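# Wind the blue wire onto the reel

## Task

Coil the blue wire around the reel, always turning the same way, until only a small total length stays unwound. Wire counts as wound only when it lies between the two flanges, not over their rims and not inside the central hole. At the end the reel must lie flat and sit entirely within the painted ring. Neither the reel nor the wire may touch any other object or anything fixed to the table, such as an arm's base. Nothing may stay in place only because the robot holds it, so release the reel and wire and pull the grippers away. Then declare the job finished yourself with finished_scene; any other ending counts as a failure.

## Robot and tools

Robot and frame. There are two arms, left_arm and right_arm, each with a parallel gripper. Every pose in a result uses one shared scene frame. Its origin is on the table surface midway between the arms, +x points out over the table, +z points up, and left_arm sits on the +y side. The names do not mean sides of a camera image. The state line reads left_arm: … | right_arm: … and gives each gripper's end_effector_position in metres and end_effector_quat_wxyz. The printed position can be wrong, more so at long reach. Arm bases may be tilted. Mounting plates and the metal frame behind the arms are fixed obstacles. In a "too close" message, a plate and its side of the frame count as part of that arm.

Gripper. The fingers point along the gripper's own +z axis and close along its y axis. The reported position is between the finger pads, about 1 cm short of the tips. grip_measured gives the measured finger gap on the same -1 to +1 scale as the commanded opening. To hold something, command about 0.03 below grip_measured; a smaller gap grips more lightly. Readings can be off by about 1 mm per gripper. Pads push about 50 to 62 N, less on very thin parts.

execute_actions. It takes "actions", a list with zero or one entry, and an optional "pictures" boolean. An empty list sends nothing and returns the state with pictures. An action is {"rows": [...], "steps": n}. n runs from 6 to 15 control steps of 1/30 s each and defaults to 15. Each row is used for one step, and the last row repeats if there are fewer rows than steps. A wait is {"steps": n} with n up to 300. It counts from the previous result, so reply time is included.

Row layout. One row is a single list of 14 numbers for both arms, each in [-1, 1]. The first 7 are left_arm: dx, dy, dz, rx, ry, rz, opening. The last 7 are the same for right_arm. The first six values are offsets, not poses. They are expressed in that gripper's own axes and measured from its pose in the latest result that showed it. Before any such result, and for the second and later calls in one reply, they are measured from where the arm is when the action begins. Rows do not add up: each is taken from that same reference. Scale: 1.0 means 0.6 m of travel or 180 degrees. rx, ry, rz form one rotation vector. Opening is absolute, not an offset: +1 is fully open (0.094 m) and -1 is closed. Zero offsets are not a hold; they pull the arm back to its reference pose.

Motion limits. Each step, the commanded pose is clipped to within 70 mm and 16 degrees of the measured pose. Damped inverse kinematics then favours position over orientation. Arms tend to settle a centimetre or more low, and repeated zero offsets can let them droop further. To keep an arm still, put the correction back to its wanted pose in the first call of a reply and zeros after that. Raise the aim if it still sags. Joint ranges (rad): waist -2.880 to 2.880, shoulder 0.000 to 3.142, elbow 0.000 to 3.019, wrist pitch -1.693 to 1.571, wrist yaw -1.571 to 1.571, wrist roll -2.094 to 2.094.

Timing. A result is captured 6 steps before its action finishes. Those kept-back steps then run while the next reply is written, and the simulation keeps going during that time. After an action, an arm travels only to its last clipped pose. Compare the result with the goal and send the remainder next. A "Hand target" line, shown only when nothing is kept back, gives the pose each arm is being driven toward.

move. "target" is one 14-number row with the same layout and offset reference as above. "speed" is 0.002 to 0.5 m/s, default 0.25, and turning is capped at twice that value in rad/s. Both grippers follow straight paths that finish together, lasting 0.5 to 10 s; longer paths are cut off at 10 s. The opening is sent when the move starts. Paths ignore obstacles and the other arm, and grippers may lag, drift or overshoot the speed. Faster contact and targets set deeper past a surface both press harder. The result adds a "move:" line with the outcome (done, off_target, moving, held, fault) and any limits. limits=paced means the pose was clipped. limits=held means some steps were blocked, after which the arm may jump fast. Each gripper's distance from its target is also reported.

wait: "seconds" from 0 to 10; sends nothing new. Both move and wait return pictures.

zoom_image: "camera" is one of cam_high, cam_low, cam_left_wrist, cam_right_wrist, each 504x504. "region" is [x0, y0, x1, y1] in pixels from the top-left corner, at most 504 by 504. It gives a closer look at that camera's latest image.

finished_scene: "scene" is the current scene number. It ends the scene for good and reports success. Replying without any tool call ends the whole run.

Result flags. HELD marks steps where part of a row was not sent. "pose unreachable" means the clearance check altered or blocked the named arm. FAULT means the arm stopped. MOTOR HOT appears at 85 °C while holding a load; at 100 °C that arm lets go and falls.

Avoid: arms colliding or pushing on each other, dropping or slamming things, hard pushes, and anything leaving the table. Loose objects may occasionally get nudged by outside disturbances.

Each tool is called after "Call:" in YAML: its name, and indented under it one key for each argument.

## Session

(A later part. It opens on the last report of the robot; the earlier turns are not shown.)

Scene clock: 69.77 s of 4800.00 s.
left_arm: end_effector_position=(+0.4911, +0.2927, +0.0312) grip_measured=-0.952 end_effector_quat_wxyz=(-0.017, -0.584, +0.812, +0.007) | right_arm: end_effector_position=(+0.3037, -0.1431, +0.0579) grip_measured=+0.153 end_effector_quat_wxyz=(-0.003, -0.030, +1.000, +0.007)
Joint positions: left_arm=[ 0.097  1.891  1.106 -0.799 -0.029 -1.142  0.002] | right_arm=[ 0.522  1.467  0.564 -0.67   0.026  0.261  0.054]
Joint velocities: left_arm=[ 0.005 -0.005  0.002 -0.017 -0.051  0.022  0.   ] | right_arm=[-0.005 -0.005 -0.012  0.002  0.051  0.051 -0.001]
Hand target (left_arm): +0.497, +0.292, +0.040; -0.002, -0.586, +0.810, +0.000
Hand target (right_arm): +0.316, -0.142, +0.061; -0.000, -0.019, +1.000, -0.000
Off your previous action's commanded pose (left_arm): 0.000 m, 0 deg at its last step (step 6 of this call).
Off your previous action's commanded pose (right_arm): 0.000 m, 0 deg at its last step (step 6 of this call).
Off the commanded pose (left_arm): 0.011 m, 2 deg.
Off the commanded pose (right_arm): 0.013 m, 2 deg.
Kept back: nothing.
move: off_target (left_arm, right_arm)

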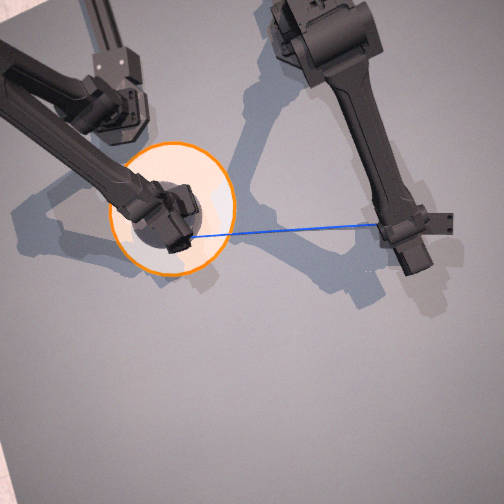

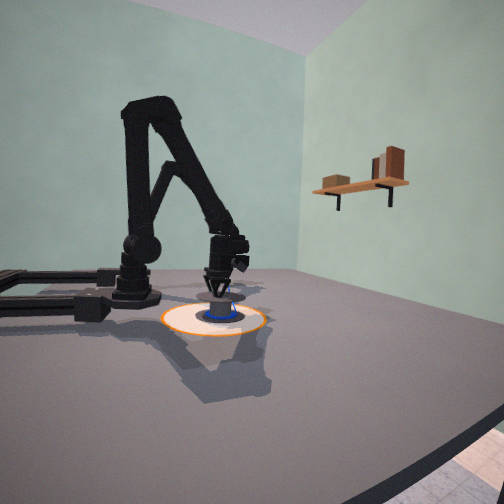

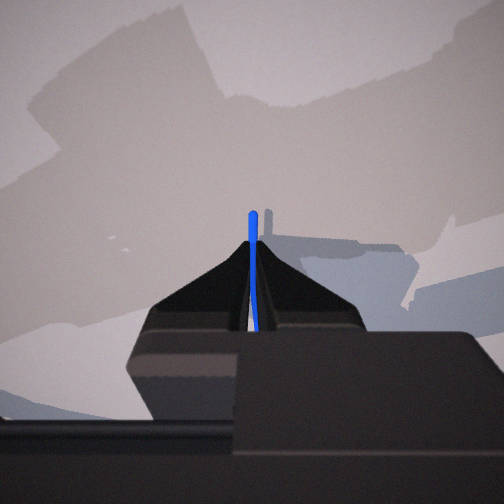

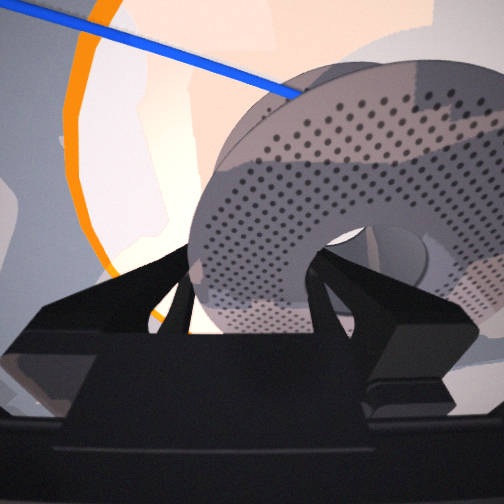

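Call:
move:
  target: [0.205,-0.058,-0.022,0.0099,-0.0062,0.02,-0.965, -0.085,-0.131,-0.008,0,0,0.65,0.11]
  speed: 0.5

Scene clock: 73.33 s of 4800.00 s.
left_arm: end_effector_position=(+0.4795, +0.1685, +0.0357) grip_measured=-0.952 end_effector_quat_wxyz=(-0.014, -0.557, +0.830, +0.009) | right_arm: end_effector_position=(+0.3445, -0.2188, +0.0587) grip_measured=+0.154 end_effector_quat_wxyz=(-0.009, +0.831, +0.556, +0.001)
Joint positions: left_arm=[-0.171  1.876  1.081 -0.795 -0.033 -1.346  0.002] | right_arm=[ 0.247  1.517  0.639 -0.691  0.024  2.008  0.054]
Joint velocities: left_arm=[-0.015 -0.005  0.007  0.022 -0.022 -0.007 -0.   ] | right_arm=[ 0.005 -0.015 -0.012 -0.007 -0.037  0.022 -0.001]
Hand target (left_arm): +0.485, +0.165, +0.046; -0.001, -0.558, +0.830, -0.001
Hand target (right_arm): +0.359, -0.222, +0.062; -0.005, +0.837, +0.548, +0.002
Off the commanded pose (left_arm): 0.012 m, 2 deg.
Off the commanded pose (right_arm): 0.015 m, 1 deg.
Kept back: nothing.
move: off_target (left_arm, right_arm)

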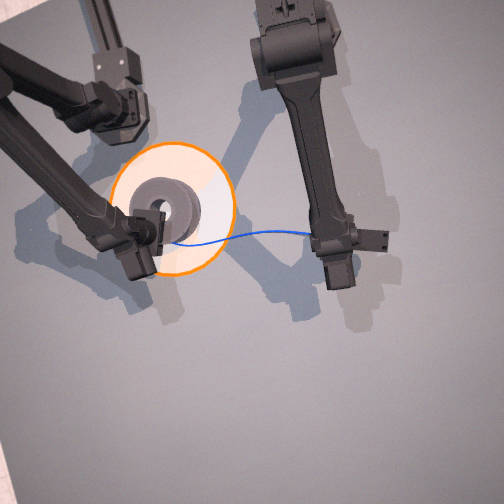

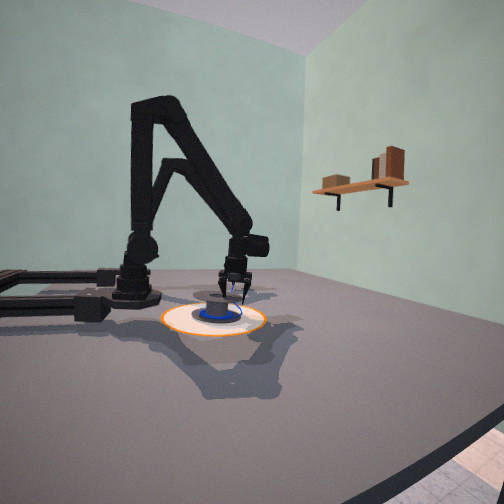

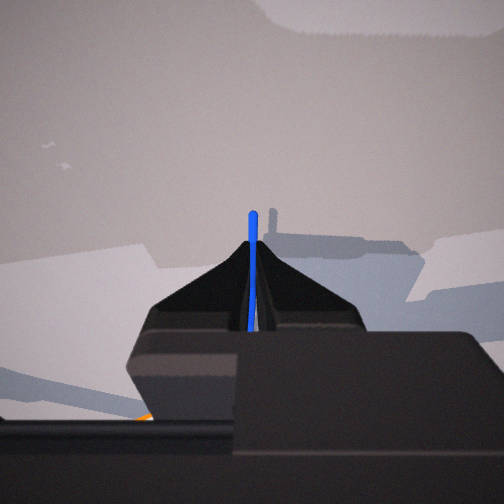

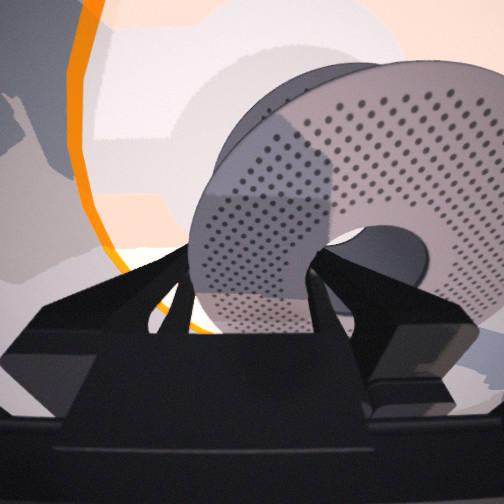

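Call:
execute_actions:
  actions:
    - {"rows": [[0,0,0,0,0,0,-0.965, 0,0,0,0,0,0,0.3],[0,0,0,0,0,0,-0.965, 0,0.003,-0.006,0,0,0,0.6],[0,0,0,0,0,0,-0.965, 0,0.007,-0.014,0,0,0,0.9],[0,0,0,0,0,0,-0.965, 0,0.011,-0.023,0,0,0,0.9],[0,0,0,0,0,0,-0.965, 0,0.015,-0.032,0,0,0,0.9],[0,0,0,0,0,0,-0.965, 0,0.018,-0.041,0,0,0,0.9],[0,0,0,0,0,0,-0.965, 0,0.021,-0.05,0,0,0,0.9],[0,0,0,0,0,0,-0.965, 0,0.023,-0.059,0,0,0,0.9],[0,0,0,0,0,0,-0.965, 0,0.025,-0.068,0,0,0,0.9],[0,0,0,0,0,0,-0.965, 0,0.025,-0.076,0,0,0,0.9]], "steps": 13}

Call:
execute_actions:
  actions:
    - {"rows": [[0,0,0,0,0,0,-0.965, 0.01,-0.003,-0.02,0,0,-0.04,0.9],[0,0,0,0,0,0,-0.965, 0.02,-0.006,-0.02,0,0,-0.08,0.9],[0,0,0,0,0,0,-0.965, 0.03,-0.009,-0.02,0,0,-0.12,0.9],[0,0,0,0,0,0,-0.965, 0.04,-0.012,-0.02,0,0,-0.3,0.9],[0,0,0,0,0,0,-0.965, 0.05,-0.015,-0.02,0,0,-0.3,0.9],[0,0,0,0,0,0,-0.965, 0.06,-0.018,-0.02,0,0,-0.3,0.9],[0,0,0,0,0,0,-0.965, 0.07,-0.021,-0.02,0,0,-0.3,0.9],[0,0,0,0,0,0,-0.965, 0.08,-0.024,-0.02,0,0,-0.3,0.9],[0,0,0,0,0,0,-0.965, 0.088,-0.026,-0.02,0,0,-0.3,0.9]], "steps": 15}

Call:
execute_actions:
  actions:
    - {"rows": [[0,0,0,0,0,0,-0.965, 0,0,0,-0.012,0.016,-0.31,0.9]], "steps": 15}

Call:
execute_actions:
  actions:
    - {"rows": [[0,0,0,0,0,0,-0.965, 0,0,0,-0.019,0.004,-0.31,0.9]], "steps": 15}

Call:
execute_actions:
  actions:
    - {"rows": [[0,0,0,0,0,0,-0.965, 0,0,0,-0.017,-0.009,-0.31,0.9]], "steps": 15}

Call:
execute_actions:
  actions:
    - {"rows": [[0,0,0,0,0,0,-0.965, 0,0,0,-0.007,-0.018,-0.31,0.9]], "steps": 15}

Scene clock: 74.93 s of 4800.00 s.
left_arm: end_effector_position=(+0.4795, +0.1685, +0.0357) grip_measured=-0.952 end_effector_quat_wxyz=(-0.014, -0.557, +0.830, +0.009) | right_arm: end_effector_position=(+0.3329, -0.2199, +0.0640) grip_measured=+0.898 end_effector_quat_wxyz=(-0.020, +0.830, +0.557, -0.018)
Joint positions: left_arm=[-0.171  1.876  1.081 -0.795 -0.033 -1.347  0.002] | right_arm=[ 0.246  1.501  0.641 -0.752  0.024  2.007  0.089]
Joint velocities: left_arm=[-0.015  0.005  0.002  0.002 -0.022 -0.022  0.   ] | right_arm=[-0.034 -0.21   0.037 -0.52   0.022 -0.066  0.001]
Steps of this call (steps 1 to 41: nothing new was sent; steps 42 to 48: the first 7 steps of this action). Readings (end_effector_position):
42: left_arm (+0.4795, +0.1685, +0.0357) | right_arm (+0.3445, -0.2188, +0.0587)
43: left_arm (+0.4795, +0.1685, +0.0357) | right_arm (+0.3442, -0.2188, +0.0587)
45: left_arm (+0.4795, +0.1685, +0.0357) | right_arm (+0.3412, -0.2190, +0.0593)
48: the state above

Scene clock: 75.43 s of 4800.00 s.
left_arm: end_effector_position=(+0.4795, +0.1685, +0.0357) grip_measured=-0.952 end_effector_quat_wxyz=(-0.014, -0.557, +0.830, +0.009) | right_arm: end_effector_position=(+0.3332, -0.1811, +0.0985) grip_measured=+0.898 end_effector_quat_wxyz=(-0.018, +0.692, +0.721, -0.012)
Joint positions: left_arm=[-0.171  1.876  1.081 -0.795 -0.033 -1.347  0.002] | right_arm=[ 0.379  1.424  0.68  -0.863  0.026  1.709  0.089]
Joint velocities: left_arm=[-0.005 -0.005  0.002 -0.017  0.066 -0.022 -0.   ] | right_arm=[ 0.65   0.044 -0.007 -0.017 -0.022 -1.033 -0.   ]
Off your previous action's commanded pose (left_arm): 0.000 m, 0 deg at its last step (step 6 of this call).
Off your previous action's commanded pose (right_arm): 0.025 m, 2 deg at its last step (step 6 of this call).
Steps of this call (steps 1 to 6: the last 6 steps of your previous action; steps 7 to 15: the first 9 steps of this action, its rows measured from where the robot was after step 6). Readings (end_effector_position):
6: left_arm (+0.4795, +0.1685, +0.0357) | right_arm (+0.3388, -0.2227, +0.0898)
7: left_arm (+0.4795, +0.1685, +0.0357) | right_arm (+0.3403, -0.2225, +0.0929)
8: left_arm (+0.4795, +0.1685, +0.0357) | right_arm (+0.3401, -0.2213, +0.0953)
10: left_arm (+0.4795, +0.1685, +0.0357) | right_arm (+0.3378, -0.2145, +0.0975)
14: left_arm (+0.4795, +0.1685, +0.0357) | right_arm (+0.3343, -0.1880, +0.0985)
15: the state above

Scene clock: 75.93 s of 4800.00 s.
left_arm: end_effector_position=(+0.4795, +0.1685, +0.0357) grip_measured=-0.952 end_effector_quat_wxyz=(-0.014, -0.557, +0.830, +0.009) | right_arm: end_effector_position=(+0.3287, -0.1656, +0.0957) grip_measured=+0.899 end_effector_quat_wxyz=(-0.028, +0.384, +0.923, -0.006)
Joint positions: left_arm=[-0.171  1.876  1.081 -0.795 -0.033 -1.347  0.002] | right_arm=[ 0.427  1.436  0.68  -0.863  0.019  1.016  0.089]
Joint velocities: left_arm=[-0.015 -0.024 -0.007 -0.012 -0.022  0.007 -0.001] | right_arm=[ 0.005 -0.015 -0.007  0.022 -0.066 -1.443  0.001]
Off your previous action's commanded pose (left_arm): 0.000 m, 0 deg at its last step (step 6 of this call).
Off your previous action's commanded pose (right_arm): 0.017 m, 11 deg at its last step (step 6 of this call).
Steps of this call (steps 1 to 6: the last 6 steps of your previous action; steps 7 to 15: the first 9 steps of this action, its rows measured from where the robot was after step 6). Readings (end_effector_position):
6: left_arm (+0.4795, +0.1685, +0.0357) | right_arm (+0.3290, -0.1671, +0.0956)
7: left_arm (+0.4795, +0.1685, +0.0357) | right_arm (+0.3290, -0.1671, +0.0956)
8: left_arm (+0.4795, +0.1685, +0.0357) | right_arm (+0.3290, -0.1671, +0.0956)
10: left_arm (+0.4795, +0.1685, +0.0357) | right_arm (+0.3290, -0.1670, +0.0956)
14: left_arm (+0.4795, +0.1685, +0.0357) | right_arm (+0.3288, -0.1661, +0.0956)
15: the state above

Scene clock: 76.43 s of 4800.00 s.
left_arm: end_effector_position=(+0.4795, +0.1685, +0.0357) grip_measured=-0.952 end_effector_quat_wxyz=(-0.014, -0.557, +0.830, +0.009) | right_arm: end_effector_position=(+0.3281, -0.1632, +0.0957) grip_measured=+0.899 end_effector_quat_wxyz=(-0.032, +0.039, +0.999, +0.019)
Joint positions: left_arm=[-0.171  1.876  1.081 -0.795 -0.033 -1.347  0.002] | right_arm=[ 0.418  1.436  0.68  -0.863 -0.012  0.296  0.089]
Joint velocities: left_arm=[-0.005 -0.015 -0.002 -0.002  0.007  0.051 -0.   ] | right_arm=[ 0.005 -0.015 -0.007  0.012 -0.095 -1.311 -0.   ]
Off your previous action's commanded pose (left_arm): 0.000 m, 0 deg at its last step (step 6 of this call).
Off your previous action's commanded pose (right_arm): 0.003 m, 15 deg at its last step (step 6 of this call); orientation clipped at that step.
Steps of this call (steps 1 to 6: the last 6 steps of your previous action; steps 7 to 15: the first 9 steps of this action, its rows measured from where the robot was after step 6). Readings (end_effector_position):
6: left_arm (+0.4795, +0.1685, +0.0357) | right_arm (+0.3283, -0.1641, +0.0957)
7: left_arm (+0.4795, +0.1685, +0.0357) | right_arm (+0.3284, -0.1644, +0.0957)
8: left_arm (+0.4795, +0.1685, +0.0357) | right_arm (+0.3284, -0.1644, +0.0957)
10: left_arm (+0.4795, +0.1685, +0.0357) | right_arm (+0.3284, -0.1644, +0.0957)
14: left_arm (+0.4795, +0.1685, +0.0357) | right_arm (+0.3282, -0.1636, +0.0957)
15: the state above

Scene clock: 76.93 s of 4800.00 s.
left_arm: end_effector_position=(+0.4795, +0.1685, +0.0357) grip_measured=-0.952 end_effector_quat_wxyz=(-0.014, -0.557, +0.830, +0.009) | right_arm: end_effector_position=(+0.3275, -0.1601, +0.0960) grip_measured=+0.899 end_effector_quat_wxyz=(-0.022, -0.311, +0.949, +0.043)
Joint positions: left_arm=[-0.171  1.876  1.081 -0.795 -0.033 -1.347  0.002] | right_arm=[ 0.412  1.436  0.68  -0.863 -0.041 -0.422  0.089]
Joint velocities: left_arm=[-0.005  0.005 -0.007  0.012 -0.022  0.081 -0.   ] | right_arm=[-0.005  0.005  0.012 -0.007 -0.037 -1.385 -0.001]
Off your previous action's commanded pose (left_arm): 0.000 m, 0 deg at its last step (step 6 of this call).
Off your previous action's commanded pose (right_arm): 0.003 m, 15 deg at its last step (step 6 of this call); orientation clipped at that step.
Steps of this call (steps 1 to 6: the last 6 steps of your previous action; steps 7 to 15: the first 9 steps of this action, its rows measured from where the robot was after step 6). Readings (end_effector_position):
6: left_arm (+0.4795, +0.1685, +0.0357) | right_arm (+0.3277, -0.1611, +0.0959)
7: left_arm (+0.4795, +0.1685, +0.0357) | right_arm (+0.3277, -0.1613, +0.0959)
8: left_arm (+0.4795, +0.1685, +0.0357) | right_arm (+0.3277, -0.1613, +0.0959)
10: left_arm (+0.4795, +0.1685, +0.0357) | right_arm (+0.3277, -0.1613, +0.0959)
14: left_arm (+0.4795, +0.1685, +0.0357) | right_arm (+0.3276, -0.1605, +0.0960)
15: the state above

Scene clock: 77.43 s of 4800.00 s.
left_arm: end_effector_position=(+0.4795, +0.1685, +0.0357) grip_measured=-0.952 end_effector_quat_wxyz=(-0.014, -0.557, +0.830, +0.009) | right_arm: end_effector_position=(+0.3269, -0.1569, +0.0964) grip_measured=+0.899 end_effector_quat_wxyz=(-0.002, +0.621, -0.781, -0.062)
Joint positions: left_arm=[-0.171  1.876  1.081 -0.795 -0.033 -1.347  0.002] | right_arm=[ 0.406  1.436  0.68  -0.863 -0.071 -1.14   0.089]
Joint velocities: left_arm=[-0.005 -0.005  0.007  0.002 -0.022 -0.081 -0.001] | right_arm=[-0.005 -0.015  0.017 -0.007 -0.037 -1.385 -0.001]
Off your previous action's commanded pose (left_arm): 0.000 m, 0 deg at its last step (step 6 of this call).
Off your previous action's commanded pose (right_arm): 0.003 m, 15 deg at its last step (step 6 of this call); orientation clipped at that step.
Steps of this call (steps 1 to 6: the last 6 steps of your previous action; steps 7 to 15: the first 9 steps of this action, its rows measured from where the robot was after step 6). Readings (end_effector_position):
6: left_arm (+0.4795, +0.1685, +0.0357) | right_arm (+0.3271, -0.1580, +0.0963)
7: left_arm (+0.4795, +0.1685, +0.0357) | right_arm (+0.3272, -0.1582, +0.0963)
8: left_arm (+0.4795, +0.1685, +0.0357) | right_arm (+0.3272, -0.1582, +0.0963)
10: left_arm (+0.4795, +0.1685, +0.0357) | right_arm (+0.3271, -0.1582, +0.0963)
14: left_arm (+0.4795, +0.1685, +0.0357) | right_arm (+0.3270, -0.1573, +0.0964)
15: the state above

Call:
move:
  target: [0,0,0,0,0,0,-0.965, 0.0097,-0.0202,0.0165,0.0164,0.0375,-0.2887,0.9]
  speed: 0.5

Scene clock: 79.40 s of 4800.00 s.
left_arm: end_effector_position=(+0.4795, +0.1685, +0.0357) grip_measured=-0.952 end_effector_quat_wxyz=(-0.014, -0.557, +0.830, +0.009) | right_arm: end_effector_position=(+0.3404, -0.1652, +0.0913) grip_measured=+0.899 end_effector_quat_wxyz=(-0.004, +0.899, -0.438, +0.004)
Joint positions: left_arm=[-0.171  1.876  1.081 -0.795 -0.033 -1.347  0.002] | right_arm=[ 0.431  1.436  0.666 -0.787  0.04  -2.006  0.089]
Joint velocities: left_arm=[-0.005 -0.005 -0.012  0.002  0.066 -0.007  0.002] | right_arm=[-0.015 -0.015  0.007  0.007  0.037  0.007 -0.001]
Hand target (left_arm): +0.480, +0.169, +0.036; -0.014, -0.557, +0.830, +0.009
Hand target (right_arm): +0.336, -0.164, +0.085; +0.001, +0.903, -0.430, -0.001
Off your previous action's commanded pose (left_arm): 0.000 m, 0 deg at its last step (step 6 of this call).
Off your previous action's commanded pose (right_arm): 0.003 m, 15 deg at its last step (step 6 of this call); orientation clipped at that step.
Off the commanded pose (left_arm): 0.000 m, 0 deg.
Off the commanded pose (right_arm): 0.007 m, 1 deg.
Kept back: nothing.
move: done

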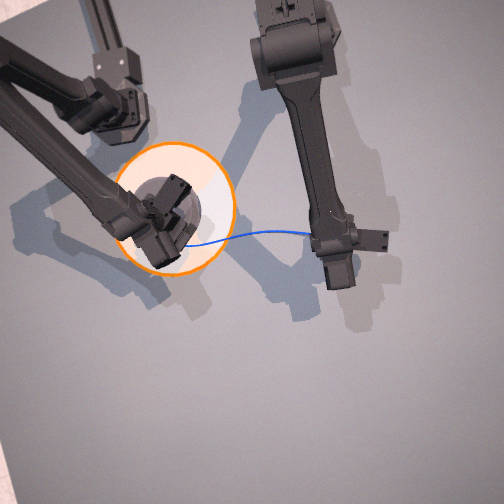

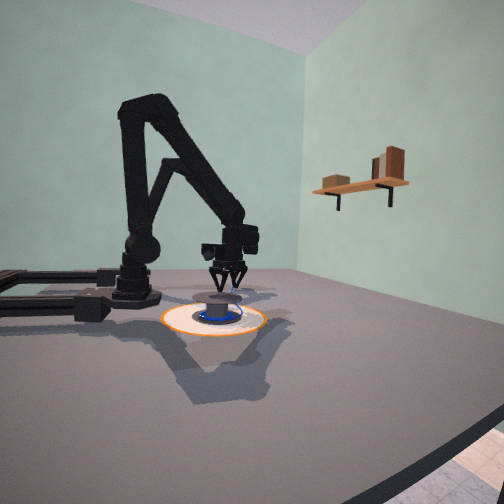

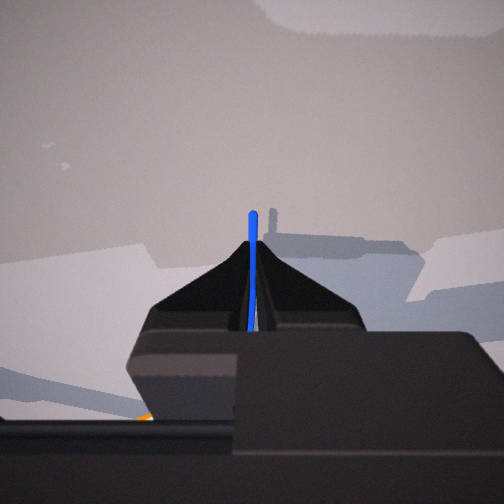

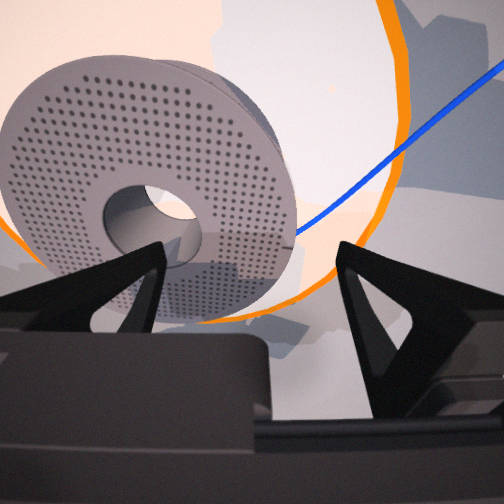

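Call:
move:
  target: [0,0,0,0,0,0,-0.965, -0.012,0.006,0.063,-0.002,0,0,0.9]
  speed: 0.1

Call:
execute_actions:
  actions:
    - {"rows": [[0,0,0,0,0,0,-0.965, 0,0,0,0,0,0,0.6],[0,0,0,0,0,0,-0.965, 0,0,0,0,0,0,0.4],[0,0,0,0,0,0,-0.965, 0,0,0,0,0,0,0.3],[0,0,0,0,0,0,-0.965, 0,0,0,0,0,0,0.24],[0,0,0,0,0,0,-0.965, 0,0,0,0,0,0,0.2],[0,0,0,0,0,0,-0.965, 0,0,0,0,0,0,0.17],[0,0,0,0,0,0,-0.965, 0,0,0,0,0,0,0.14],[0,0,0,0,0,0,-0.965, 0,0,0,0,0,0,0.115]], "steps": 15}

Scene clock: 80.50 s of 4800.00 s.
left_arm: end_effector_position=(+0.4795, +0.1685, +0.0357) grip_measured=-0.952 end_effector_quat_wxyz=(-0.014, -0.557, +0.830, +0.009) | right_arm: end_effector_position=(+0.3356, -0.1635, +0.0570) grip_measured=+0.899 end_effector_quat_wxyz=(-0.004, +0.899, -0.438, +0.003)
Joint positions: left_arm=[-0.171  1.876  1.081 -0.795 -0.033 -1.347  0.002] | right_arm=[ 0.435  1.517  0.623 -0.663  0.04  -2.002  0.089]
Joint velocities: left_arm=[-0.015  0.015 -0.007 -0.017  0.022  0.037 -0.001] | right_arm=[-0.015 -0.015 -0.002 -0.002 -0.051  0.007  0.001]
Hand target (left_arm): +0.480, +0.169, +0.036; -0.014, -0.557, +0.830, +0.009
Hand target (right_arm): +0.333, -0.162, +0.053; -0.001, +0.899, -0.438, +0.002
Off the commanded pose (left_arm): 0.000 m, 0 deg.
Off the commanded pose (right_arm): 0.004 m, 0 deg.
Kept back: nothing.
move: done

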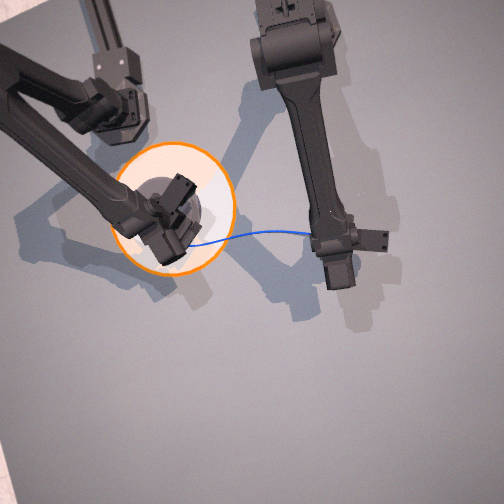

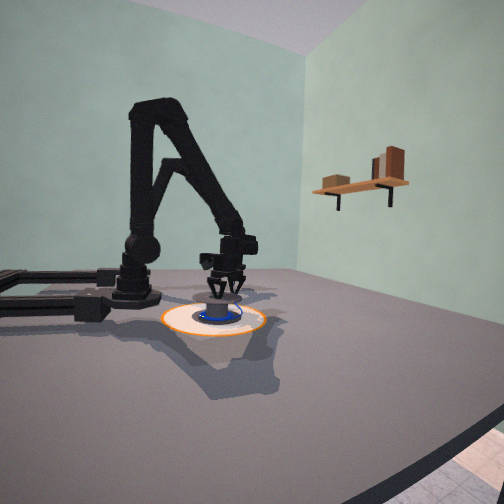

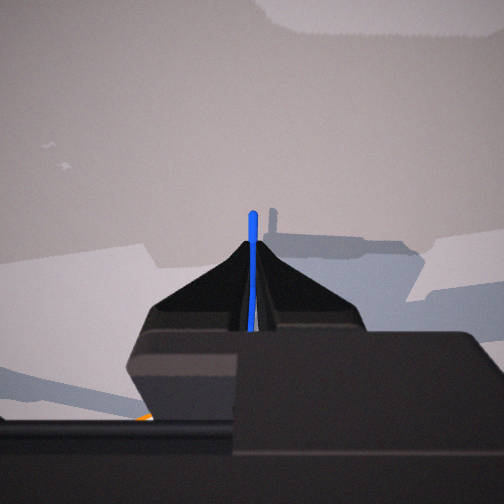

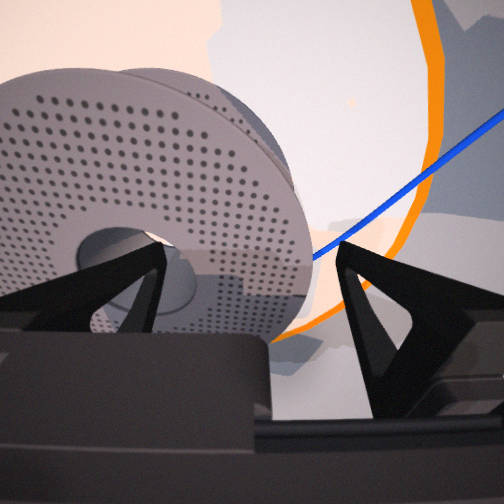

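Scene clock: 80.80 s of 4800.00 s.
left_arm: end_effector_position=(+0.4795, +0.1685, +0.0357) grip_measured=-0.952 end_effector_quat_wxyz=(-0.014, -0.557, +0.830, +0.009) | right_arm: end_effector_position=(+0.3356, -0.1635, +0.0570) grip_measured=+0.140 end_effector_quat_wxyz=(-0.004, +0.899, -0.438, +0.004)
Joint positions: left_arm=[-0.171  1.876  1.081 -0.795 -0.033 -1.347  0.002] | right_arm=[ 0.435  1.517  0.623 -0.663  0.04  -2.002  0.054]
Joint velocities: left_arm=[ 0.005 -0.005  0.007 -0.007 -0.081 -0.11  -0.001] | right_arm=[-0.005 -0.005 -0.012 -0.007 -0.051 -0.037 -0.001]
Steps of this call (steps 1 to 9: the first 9 steps of this action). Readings (end_effector_position):
1: left_arm (+0.4795, +0.1685, +0.0357) | right_arm (+0.3356, -0.1635, +0.0570)
2: left_arm (+0.4795, +0.1685, +0.0357) | right_arm (+0.3356, -0.1635, +0.0570)
4: left_arm (+0.4795, +0.1685, +0.0357) | right_arm (+0.3356, -0.1635, +0.0570)
8: left_arm (+0.4795, +0.1685, +0.0357) | right_arm (+0.3356, -0.1635, +0.0570)
9: the state above

Call:
move:
  target: [0.136,-0.017,-0.017,0.01,-0.005,0,-0.965, 0.0809,0.1295,0.003,0,0,0.644,0.11]
  speed: 0.5

Scene clock: 83.80 s of 4800.00 s.
left_arm: end_effector_position=(+0.4549, +0.0917, +0.0377) grip_measured=-0.952 end_effector_quat_wxyz=(-0.011, -0.556, +0.831, +0.011) | right_arm: end_effector_position=(+0.3043, -0.2462, +0.0575) grip_measured=+0.141 end_effector_quat_wxyz=(+0.003, -0.126, +0.992, +0.008)
Joint positions: left_arm=[-0.348  1.87   1.065 -0.789 -0.037 -1.519  0.002] | right_arm=[ 0.152  1.415  0.523 -0.661  0.021 -0.302  0.054]
Joint velocities: left_arm=[-0.005  0.005  0.007  0.007  0.007  0.081 -0.   ] | right_arm=[-0.015 -0.015  0.002  0.007 -0.037  0.022 -0.001]
Hand target (left_arm): +0.458, +0.089, +0.047; +0.000, -0.557, +0.830, +0.000
Hand target (right_arm): +0.304, -0.252, +0.057; +0.007, -0.106, +0.994, -0.001
Off your previous action's commanded pose (left_arm): 0.000 m, 0 deg at its last step (step 6 of this call).
Off your previous action's commanded pose (right_arm): 0.000 m, 0 deg at its last step (step 6 of this call).
Off the commanded pose (left_arm): 0.010 m, 2 deg.
Off the commanded pose (right_arm): 0.004 m, 2 deg.
Kept back: nothing.
move: done

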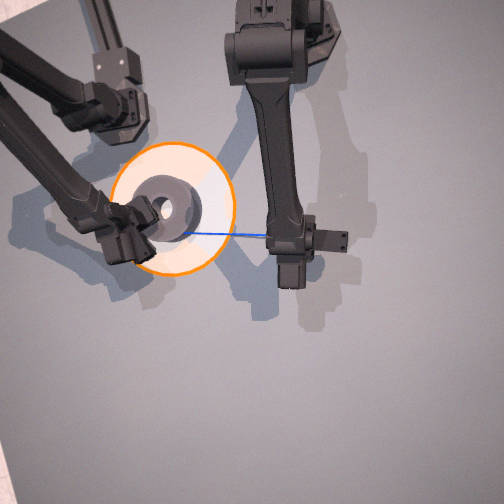

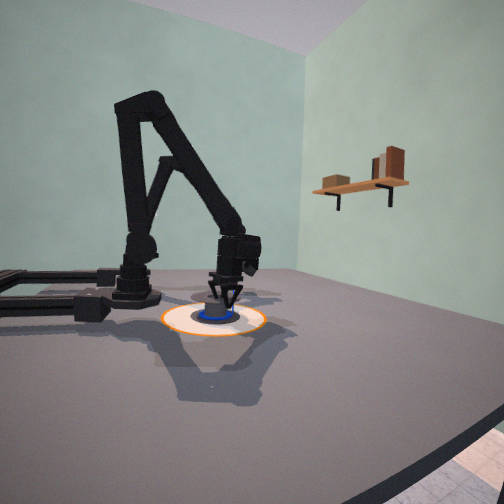

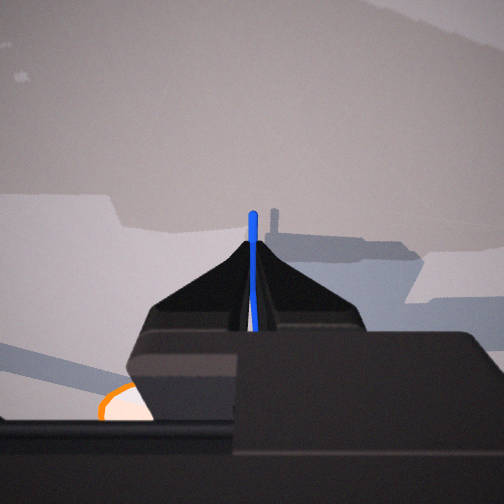

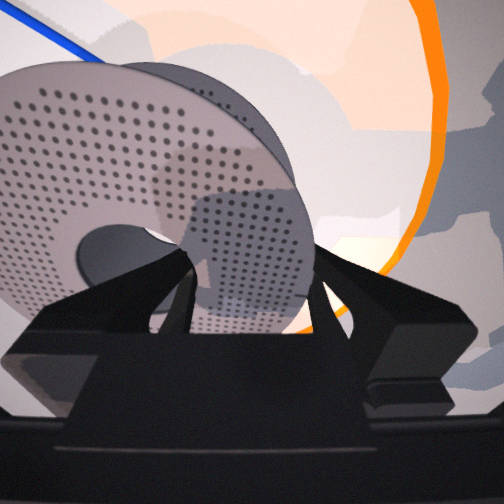

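Call:
move:
  target: [0.198,-0.006,-0.015,0.01,-0.003,0,-0.965, 0.0809,0.12,0.004,0.004,0,0.644,0.11]
  speed: 0.5

Scene clock: 87.03 s of 4800.00 s.
left_arm: end_effector_position=(+0.4049, -0.0112, +0.0424) grip_measured=-0.952 end_effector_quat_wxyz=(-0.004, -0.555, +0.832, +0.009) | right_arm: end_effector_position=(+0.2502, -0.1828, +0.0599) grip_measured=+0.141 end_effector_quat_wxyz=(-0.005, +0.768, +0.641, +0.015)
Joint positions: left_arm=[-0.601  1.87   1.065 -0.789 -0.04  -1.77   0.002] | right_arm=[ 0.425  1.273  0.389 -0.661  0.02   1.974  0.054]
Joint velocities: left_arm=[-0.005  0.005 -0.012 -0.007 -0.066 -0.051  0.   ] | right_arm=[-0.015 -0.005 -0.012  0.002 -0.007  0.081 -0.   ]
Hand target (left_arm): +0.412, -0.020, +0.047; +0.001, -0.556, +0.831, +0.000
Hand target (right_arm): +0.240, -0.185, +0.057; -0.008, +0.774, +0.633, +0.002
Off the commanded pose (left_arm): 0.013 m, 1 deg.
Off the commanded pose (right_arm): 0.013 m, 2 deg.
Kept back: nothing.
move: off_target (left_arm, right_arm)

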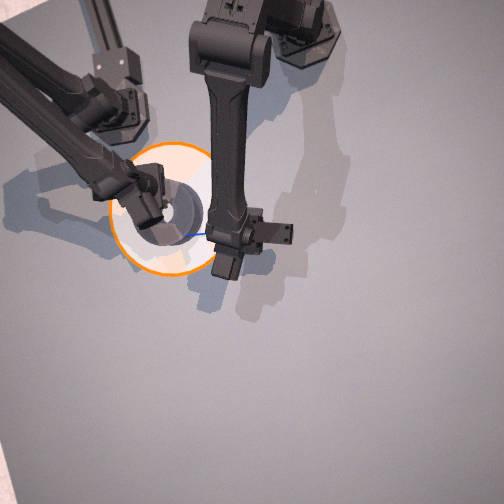

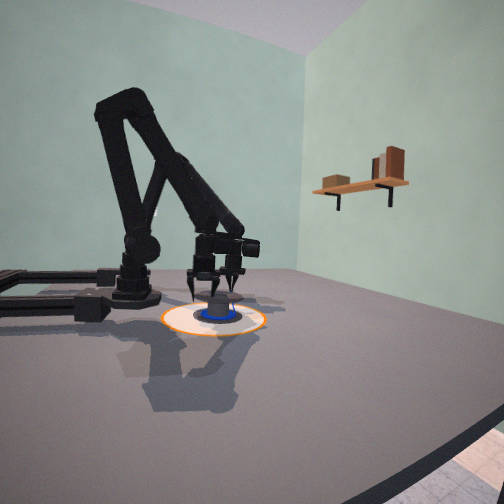

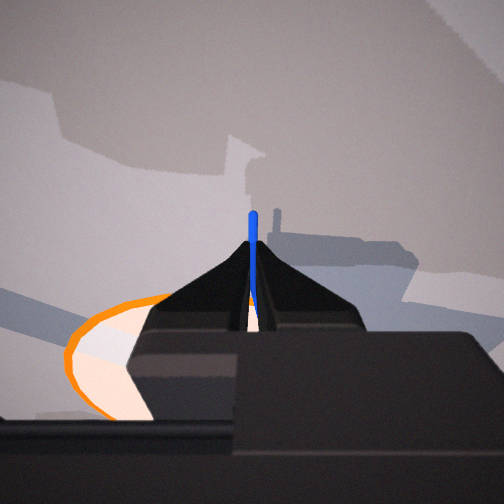

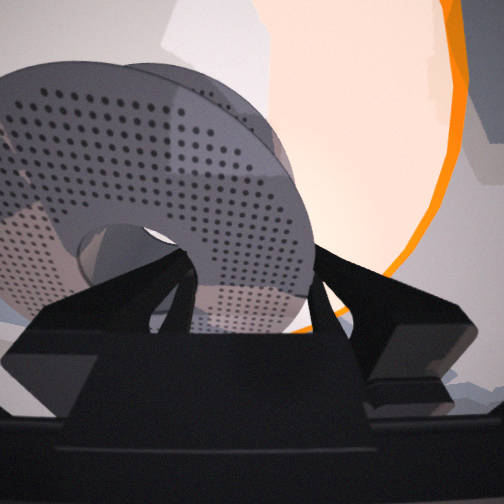

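Call:
zoom_image:
  camera: "cam_low"
  region: [175, 260, 265, 335]

Region (175, 260, 265, 335) of cam_low's 504x504 image, scaled by 5.600, with more detail than that image has.

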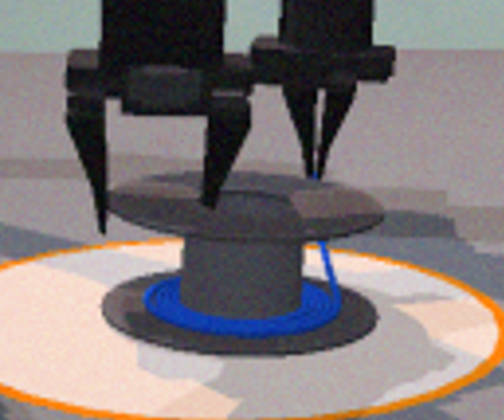

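Call:
execute_actions:
  actions:
    - {"rows": [[0,0,0,0,0,0,-0.965, 0,0,0,0,0,0,0.3],[0,0,0,0,0.005,0,-0.965, 0,0.003,-0.006,0,0,0,0.6],[0,0,0,0,0.01,0,-0.965, 0,0.007,-0.014,0,0,0,0.9],[0,0,0,0,0.015,0,-0.965, 0,0.011,-0.023,0,0,0,0.9],[0,0,0,0,0.02,0,-0.965, 0,0.015,-0.032,0,0,0,0.9],[0,0,0,0,0.025,0,-0.965, 0,0.018,-0.041,0,0,0,0.9],[0,0,0,0,0.03,0,-0.965, 0,0.021,-0.05,0,0,0,0.9],[0,0,0,0,0.035,0,-0.965, 0,0.023,-0.059,0,0,0,0.9],[0,0,0,0,0.04,0,-0.965, 0,0.025,-0.068,0,0,0,0.9],[0,0,0,0,0.045,0,-0.965, 0,0.025,-0.076,0,0,0,0.9]], "steps": 13}

Call:
execute_actions:
  actions:
    - {"rows": [[0,0,0,0,0.01,0,-0.965, 0.002,0.02,-0.025,0,0,-0.04,0.9],[0,0,0,0,0.015,0,-0.965, 0.004,0.036,-0.025,0,0,-0.08,0.9],[0,0,0,0,0.02,0,-0.965, 0.005,0.052,-0.025,0,0,-0.12,0.9],[0,0,0,0,0.025,0,-0.965, 0.007,0.068,-0.025,0,0,-0.3,0.9],[0,0,0,0,0.03,0,-0.965, 0.009,0.084,-0.025,0,0,-0.3,0.9],[0,0,0,0,0.035,0,-0.965, 0.01,0.1,-0.025,0,0,-0.3,0.9],[0,0,0,0,0.04,0,-0.965, 0.012,0.116,-0.025,0,0,-0.3,0.9],[0,0,0,0,0.045,0,-0.965, 0.014,0.132,-0.025,0,0,-0.3,0.9],[0,0,0,0,0.05,0,-0.965, 0.015,0.148,-0.025,0,0,-0.3,0.9],[0,0,0,0,0.055,0,-0.965, 0.017,0.164,-0.025,0,0,-0.3,0.9],[0,0,0,0,0.06,0,-0.965, 0.019,0.18,-0.025,0,0,-0.3,0.9],[0,0,0,0,0.065,0,-0.965, 0.02,0.195,-0.025,0,0,-0.3,0.9],[0,0,0,0,0.07,0,-0.965, 0.021,0.208,-0.025,0,0,-0.3,0.9]], "steps": 15}

Call:
execute_actions:
  actions:
    - {"rows": [[0,0,0,0,0.02,0,-0.965, -0.02,0.03,-0.01,-0.008,0.006,-0.31,0.9],[0,0,0,0,0.03,0,-0.965, -0.02,0.03,-0.01,-0.008,0.006,-0.31,0.9],[0,0,0,0,0.04,0,-0.965, -0.02,0.03,-0.01,-0.008,0.006,-0.31,0.9],[0,0,0,0,0.05,0,-0.965, -0.02,0.03,-0.01,-0.008,0.006,-0.31,0.9]], "steps": 15}

Call:
execute_actions:
  actions:
    - {"rows": [[0,0,0,0,0,0,-0.965, 0,0,0,-0.01,-0.001,-0.31,0.9]], "steps": 15}

Call:
execute_actions:
  actions:
    - {"rows": [[0,0,0,0,0,0,-0.965, 0,0,0,-0.007,-0.007,-0.31,0.9]], "steps": 15}
  pictures: true

Scene clock: 90.13 s of 4800.00 s.
left_arm: end_effector_position=(+0.3994, -0.0198, +0.0424) grip_measured=-0.952 end_effector_quat_wxyz=(-0.038, -0.553, +0.832, -0.007) | right_arm: end_effector_position=(+0.2384, -0.1867, +0.0654) grip_measured=+0.898 end_effector_quat_wxyz=(-0.015, +0.768, +0.640, -0.005)
Joint positions: left_arm=[-0.595  1.87   1.063 -0.785  0.035 -1.76   0.002] | right_arm=[ 0.42   1.249  0.392 -0.733  0.02   1.971  0.089]
Joint velocities: left_arm=[ 0.103 -0.005 -0.032  0.09   0.344  0.125 -0.001] | right_arm=[-0.073 -0.288  0.081 -0.584 -0.007 -0.081  0.003]
Steps of this call (steps 1 to 86: nothing new was sent; steps 87 to 93: the first 7 steps of this action). Readings (end_effector_position):
87: left_arm (+0.4049, -0.0112, +0.0424) | right_arm (+0.2502, -0.1828, +0.0599)
88: left_arm (+0.4044, -0.0120, +0.0424) | right_arm (+0.2498, -0.1829, +0.0599)
90: left_arm (+0.4021, -0.0154, +0.0425) | right_arm (+0.2462, -0.1837, +0.0605)
93: the state above

Scene clock: 90.63 s of 4800.00 s.
left_arm: end_effector_position=(+0.3959, -0.0231, +0.0426) grip_measured=-0.952 end_effector_quat_wxyz=(-0.125, -0.555, +0.820, -0.054) | right_arm: end_effector_position=(+0.2882, -0.1970, +0.0958) grip_measured=+0.898 end_effector_quat_wxyz=(-0.002, +0.636, +0.771, -0.024)
Joint positions: left_arm=[-0.532  1.87   1.046 -0.761  0.231 -1.712  0.002] | right_arm=[ 0.377  1.304  0.555 -0.855  0.069  1.556  0.089]
Joint velocities: left_arm=[ 0.161 -0.015 -0.066  0.081  0.344  0.125  0.001] | right_arm=[-0.22   0.835  0.716 -0.007  0.125 -1.458  0.002]
Off your previous action's commanded pose (left_arm): 0.006 m, 1 deg at its last step (step 6 of this call).
Off your previous action's commanded pose (right_arm): 0.024 m, 2 deg at its last step (step 6 of this call).
Steps of this call (steps 1 to 6: the last 6 steps of your previous action; steps 7 to 15: the first 9 steps of this action, its rows measured from where the robot was after step 6). Readings (end_effector_position):
6: left_arm (+0.4006, -0.0144, +0.0401) | right_arm (+0.2456, -0.1880, +0.0898)
7: left_arm (+0.4006, -0.0148, +0.0403) | right_arm (+0.2474, -0.1879, +0.0930)
8: left_arm (+0.4000, -0.0159, +0.0407) | right_arm (+0.2488, -0.1888, +0.0951)
10: left_arm (+0.3984, -0.0190, +0.0415) | right_arm (+0.2543, -0.1917, +0.0964)
14: left_arm (+0.3962, -0.0231, +0.0425) | right_arm (+0.2792, -0.1964, +0.0959)
15: the state above

Scene clock: 91.13 s of 4800.00 s.
left_arm: end_effector_position=(+0.4005, -0.0226, +0.0528) grip_measured=-0.952 end_effector_quat_wxyz=(-0.215, -0.552, +0.796, -0.120) | right_arm: end_effector_position=(+0.3608, -0.2027, +0.0975) grip_measured=+0.898 end_effector_quat_wxyz=(-0.006, +0.340, +0.940, -0.019)
Joint positions: left_arm=[-0.447  1.87   1.036 -0.743  0.456 -1.649  0.002] | right_arm=[ 0.321  1.476  0.736 -0.851  0.068  0.815  0.089]
Joint velocities: left_arm=[ 0.054 -0.005 -0.012 -0.012  0.037  0.051 -0.001] | right_arm=[ 0.005 -0.005  0.002 -0.027  0.037 -1.414 -0.   ]
Off your previous action's commanded pose (left_arm): 0.006 m, 1 deg at its last step (step 6 of this call).
Off your previous action's commanded pose (right_arm): 0.022 m, 18 deg at its last step (step 6 of this call); orientation clipped at that step.
Steps of this call (steps 1 to 6: the last 6 steps of your previous action; steps 7 to 15: the first 9 steps of this action, its rows measured from where the robot was after step 6). Readings (end_effector_position):
6: left_arm (+0.3986, -0.0191, +0.0437) | right_arm (+0.3494, -0.2000, +0.0967)
7: left_arm (+0.3981, -0.0208, +0.0452) | right_arm (+0.3557, -0.2012, +0.0969)
8: left_arm (+0.3970, -0.0236, +0.0473) | right_arm (+0.3596, -0.2022, +0.0972)
10: left_arm (+0.3960, -0.0284, +0.0516) | right_arm (+0.3617, -0.2026, +0.0974)
14: left_arm (+0.3999, -0.0238, +0.0530) | right_arm (+0.3609, -0.2027, +0.0975)
15: the state above

Scene clock: 91.63 s of 4800.00 s.
left_arm: end_effector_position=(+0.4007, -0.0219, +0.0528) grip_measured=-0.952 end_effector_quat_wxyz=(-0.215, -0.550, +0.798, -0.121) | right_arm: end_effector_position=(+0.3602, -0.2018, +0.0974) grip_measured=+0.899 end_effector_quat_wxyz=(-0.014, -0.008, +1.000, -0.012)
Joint positions: left_arm=[-0.445  1.87   1.036 -0.743  0.457 -1.642  0.002] | right_arm=[ 0.321  1.476  0.736 -0.853  0.061  0.105  0.089]
Joint velocities: left_arm=[-0.005 -0.005 -0.007  0.002 -0.051 -0.007 -0.   ] | right_arm=[-0.015 -0.005  0.012  0.002 -0.037 -1.37  -0.001]
Off your previous action's commanded pose (left_arm): 0.010 m, 0 deg at its last step (step 6 of this call).
Off your previous action's commanded pose (right_arm): 0.012 m, 15 deg at its last step (step 6 of this call); orientation clipped at that step.
Steps of this call (steps 1 to 6: the last 6 steps of your previous action; steps 7 to 15: the first 9 steps of this action, its rows measured from where the robot was after step 6). Readings (end_effector_position):
6: left_arm (+0.4007, -0.0219, +0.0528) | right_arm (+0.3601, -0.2013, +0.0974)
7: left_arm (+0.4007, -0.0219, +0.0528) | right_arm (+0.3602, -0.2016, +0.0974)
8: left_arm (+0.4007, -0.0219, +0.0528) | right_arm (+0.3602, -0.2018, +0.0974)
10: left_arm (+0.4007, -0.0219, +0.0528) | right_arm (+0.3602, -0.2018, +0.0974)
14: left_arm (+0.4007, -0.0219, +0.0528) | right_arm (+0.3602, -0.2018, +0.0974)
15: the state above

Scene clock: 92.13 s of 4800.00 s.
left_arm: end_effector_position=(+0.4007, -0.0219, +0.0528) grip_measured=-0.952 end_effector_quat_wxyz=(-0.215, -0.550, +0.798, -0.121) | right_arm: end_effector_position=(+0.3601, -0.2009, +0.0974) grip_measured=+0.899 end_effector_quat_wxyz=(-0.016, -0.352, +0.936, -0.004)
Joint positions: left_arm=[-0.445  1.87   1.036 -0.743  0.457 -1.642  0.002] | right_arm=[ 0.321  1.476  0.736 -0.853  0.056 -0.598  0.089]
Joint velocities: left_arm=[ 0.005 -0.005  0.002  0.012  0.007  0.022  0.   ] | right_arm=[-0.005  0.005 -0.012  0.022  0.007 -1.297 -0.   ]
Off your previous action's commanded pose (left_arm): 0.000 m, 0 deg at its last step (step 6 of this call).
Off your previous action's commanded pose (right_arm): 0.001 m, 16 deg at its last step (step 6 of this call); orientation clipped at that step.
Steps of this call (steps 1 to 6: the last 6 steps of your previous action; steps 7 to 15: the first 9 steps of this action, its rows measured from where the robot was after step 6). Readings (end_effector_position):
6: left_arm (+0.4007, -0.0219, +0.0528) | right_arm (+0.3600, -0.2006, +0.0974)
7: left_arm (+0.4007, -0.0219, +0.0528) | right_arm (+0.3600, -0.2007, +0.0974)
8: left_arm (+0.4007, -0.0219, +0.0528) | right_arm (+0.3601, -0.2009, +0.0974)
10: left_arm (+0.4007, -0.0219, +0.0528) | right_arm (+0.3601, -0.2009, +0.0974)
14: left_arm (+0.4007, -0.0219, +0.0528) | right_arm (+0.3601, -0.2009, +0.0974)
15: the state above

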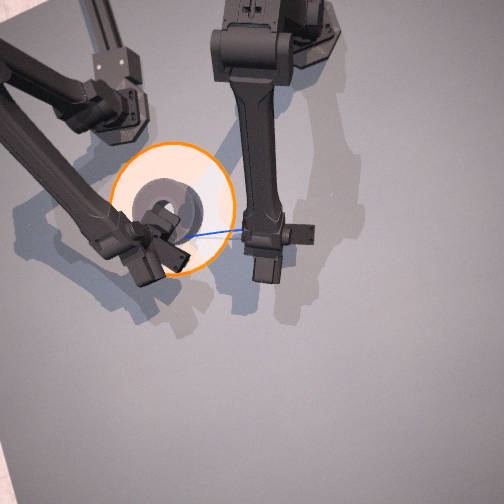

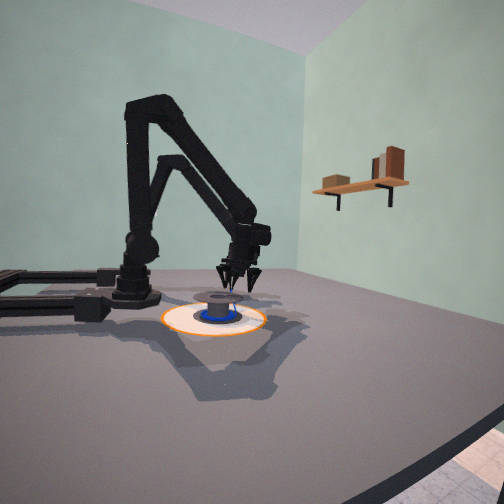

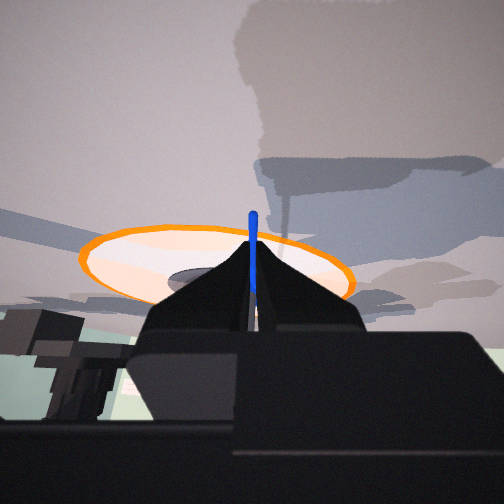

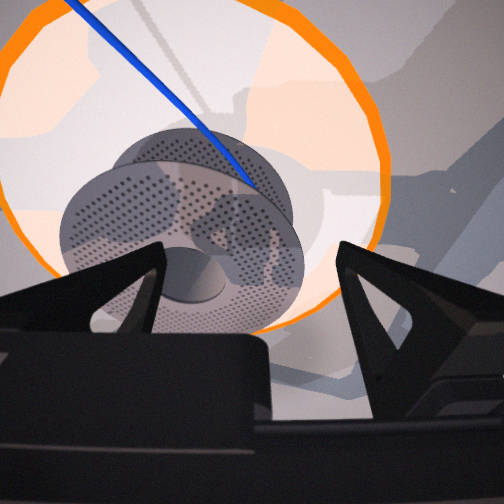

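Call:
move:
  target: [-0.022,-0.002,0.041,0,0,0,-0.965, -0.003,0.016,0.02,0.0056,-0.0093,-0.271,0.9]
  speed: 0.5

Scene clock: 94.07 s of 4800.00 s.
left_arm: end_effector_position=(+0.4039, -0.0243, +0.0322) grip_measured=-0.952 end_effector_quat_wxyz=(-0.213, -0.550, +0.798, -0.124) | right_arm: end_effector_position=(+0.3570, -0.1948, +0.0878) grip_measured=+0.899 end_effector_quat_wxyz=(+0.002, +0.702, -0.713, +0.001)
Joint positions: left_arm=[-0.445  1.917  1.036 -0.689  0.457 -1.642  0.002] | right_arm=[ 0.333  1.476  0.701 -0.79   0.044 -1.424  0.089]
Joint velocities: left_arm=[-0.015  0.005 -0.012  0.002  0.022 -0.007 -0.001] | right_arm=[ 0.005 -0.005 -0.007 -0.002  0.007 -0.037 -0.   ]
Hand target (left_arm): +0.401, -0.022, +0.025; -0.215, -0.550, +0.798, -0.121
Hand target (right_arm): +0.355, -0.193, +0.086; +0.000, +0.707, -0.707, +0.000
Off your previous action's commanded pose (left_arm): 0.000 m, 0 deg at its last step (step 6 of this call).
Off your previous action's commanded pose (right_arm): 0.001 m, 16 deg at its last step (step 6 of this call); orientation clipped at that step.
Off the commanded pose (left_arm): 0.008 m, 0 deg.
Off the commanded pose (right_arm): 0.004 m, 1 deg.
Kept back: nothing.
move: done

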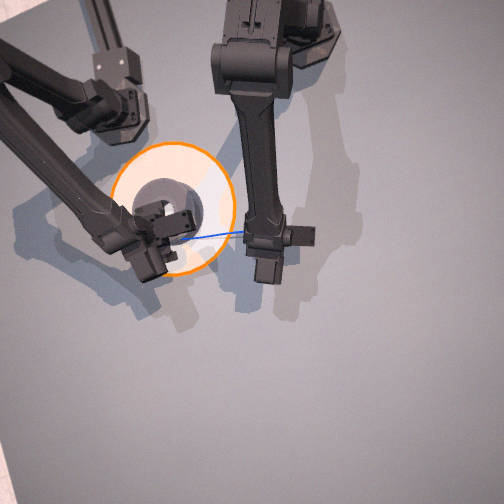

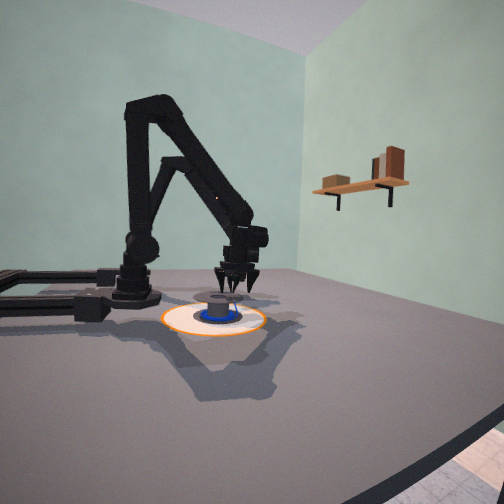

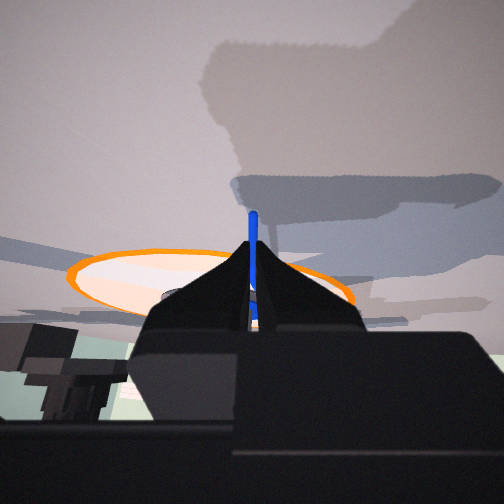

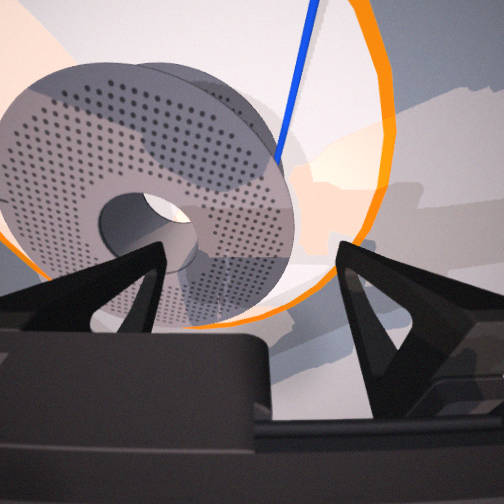

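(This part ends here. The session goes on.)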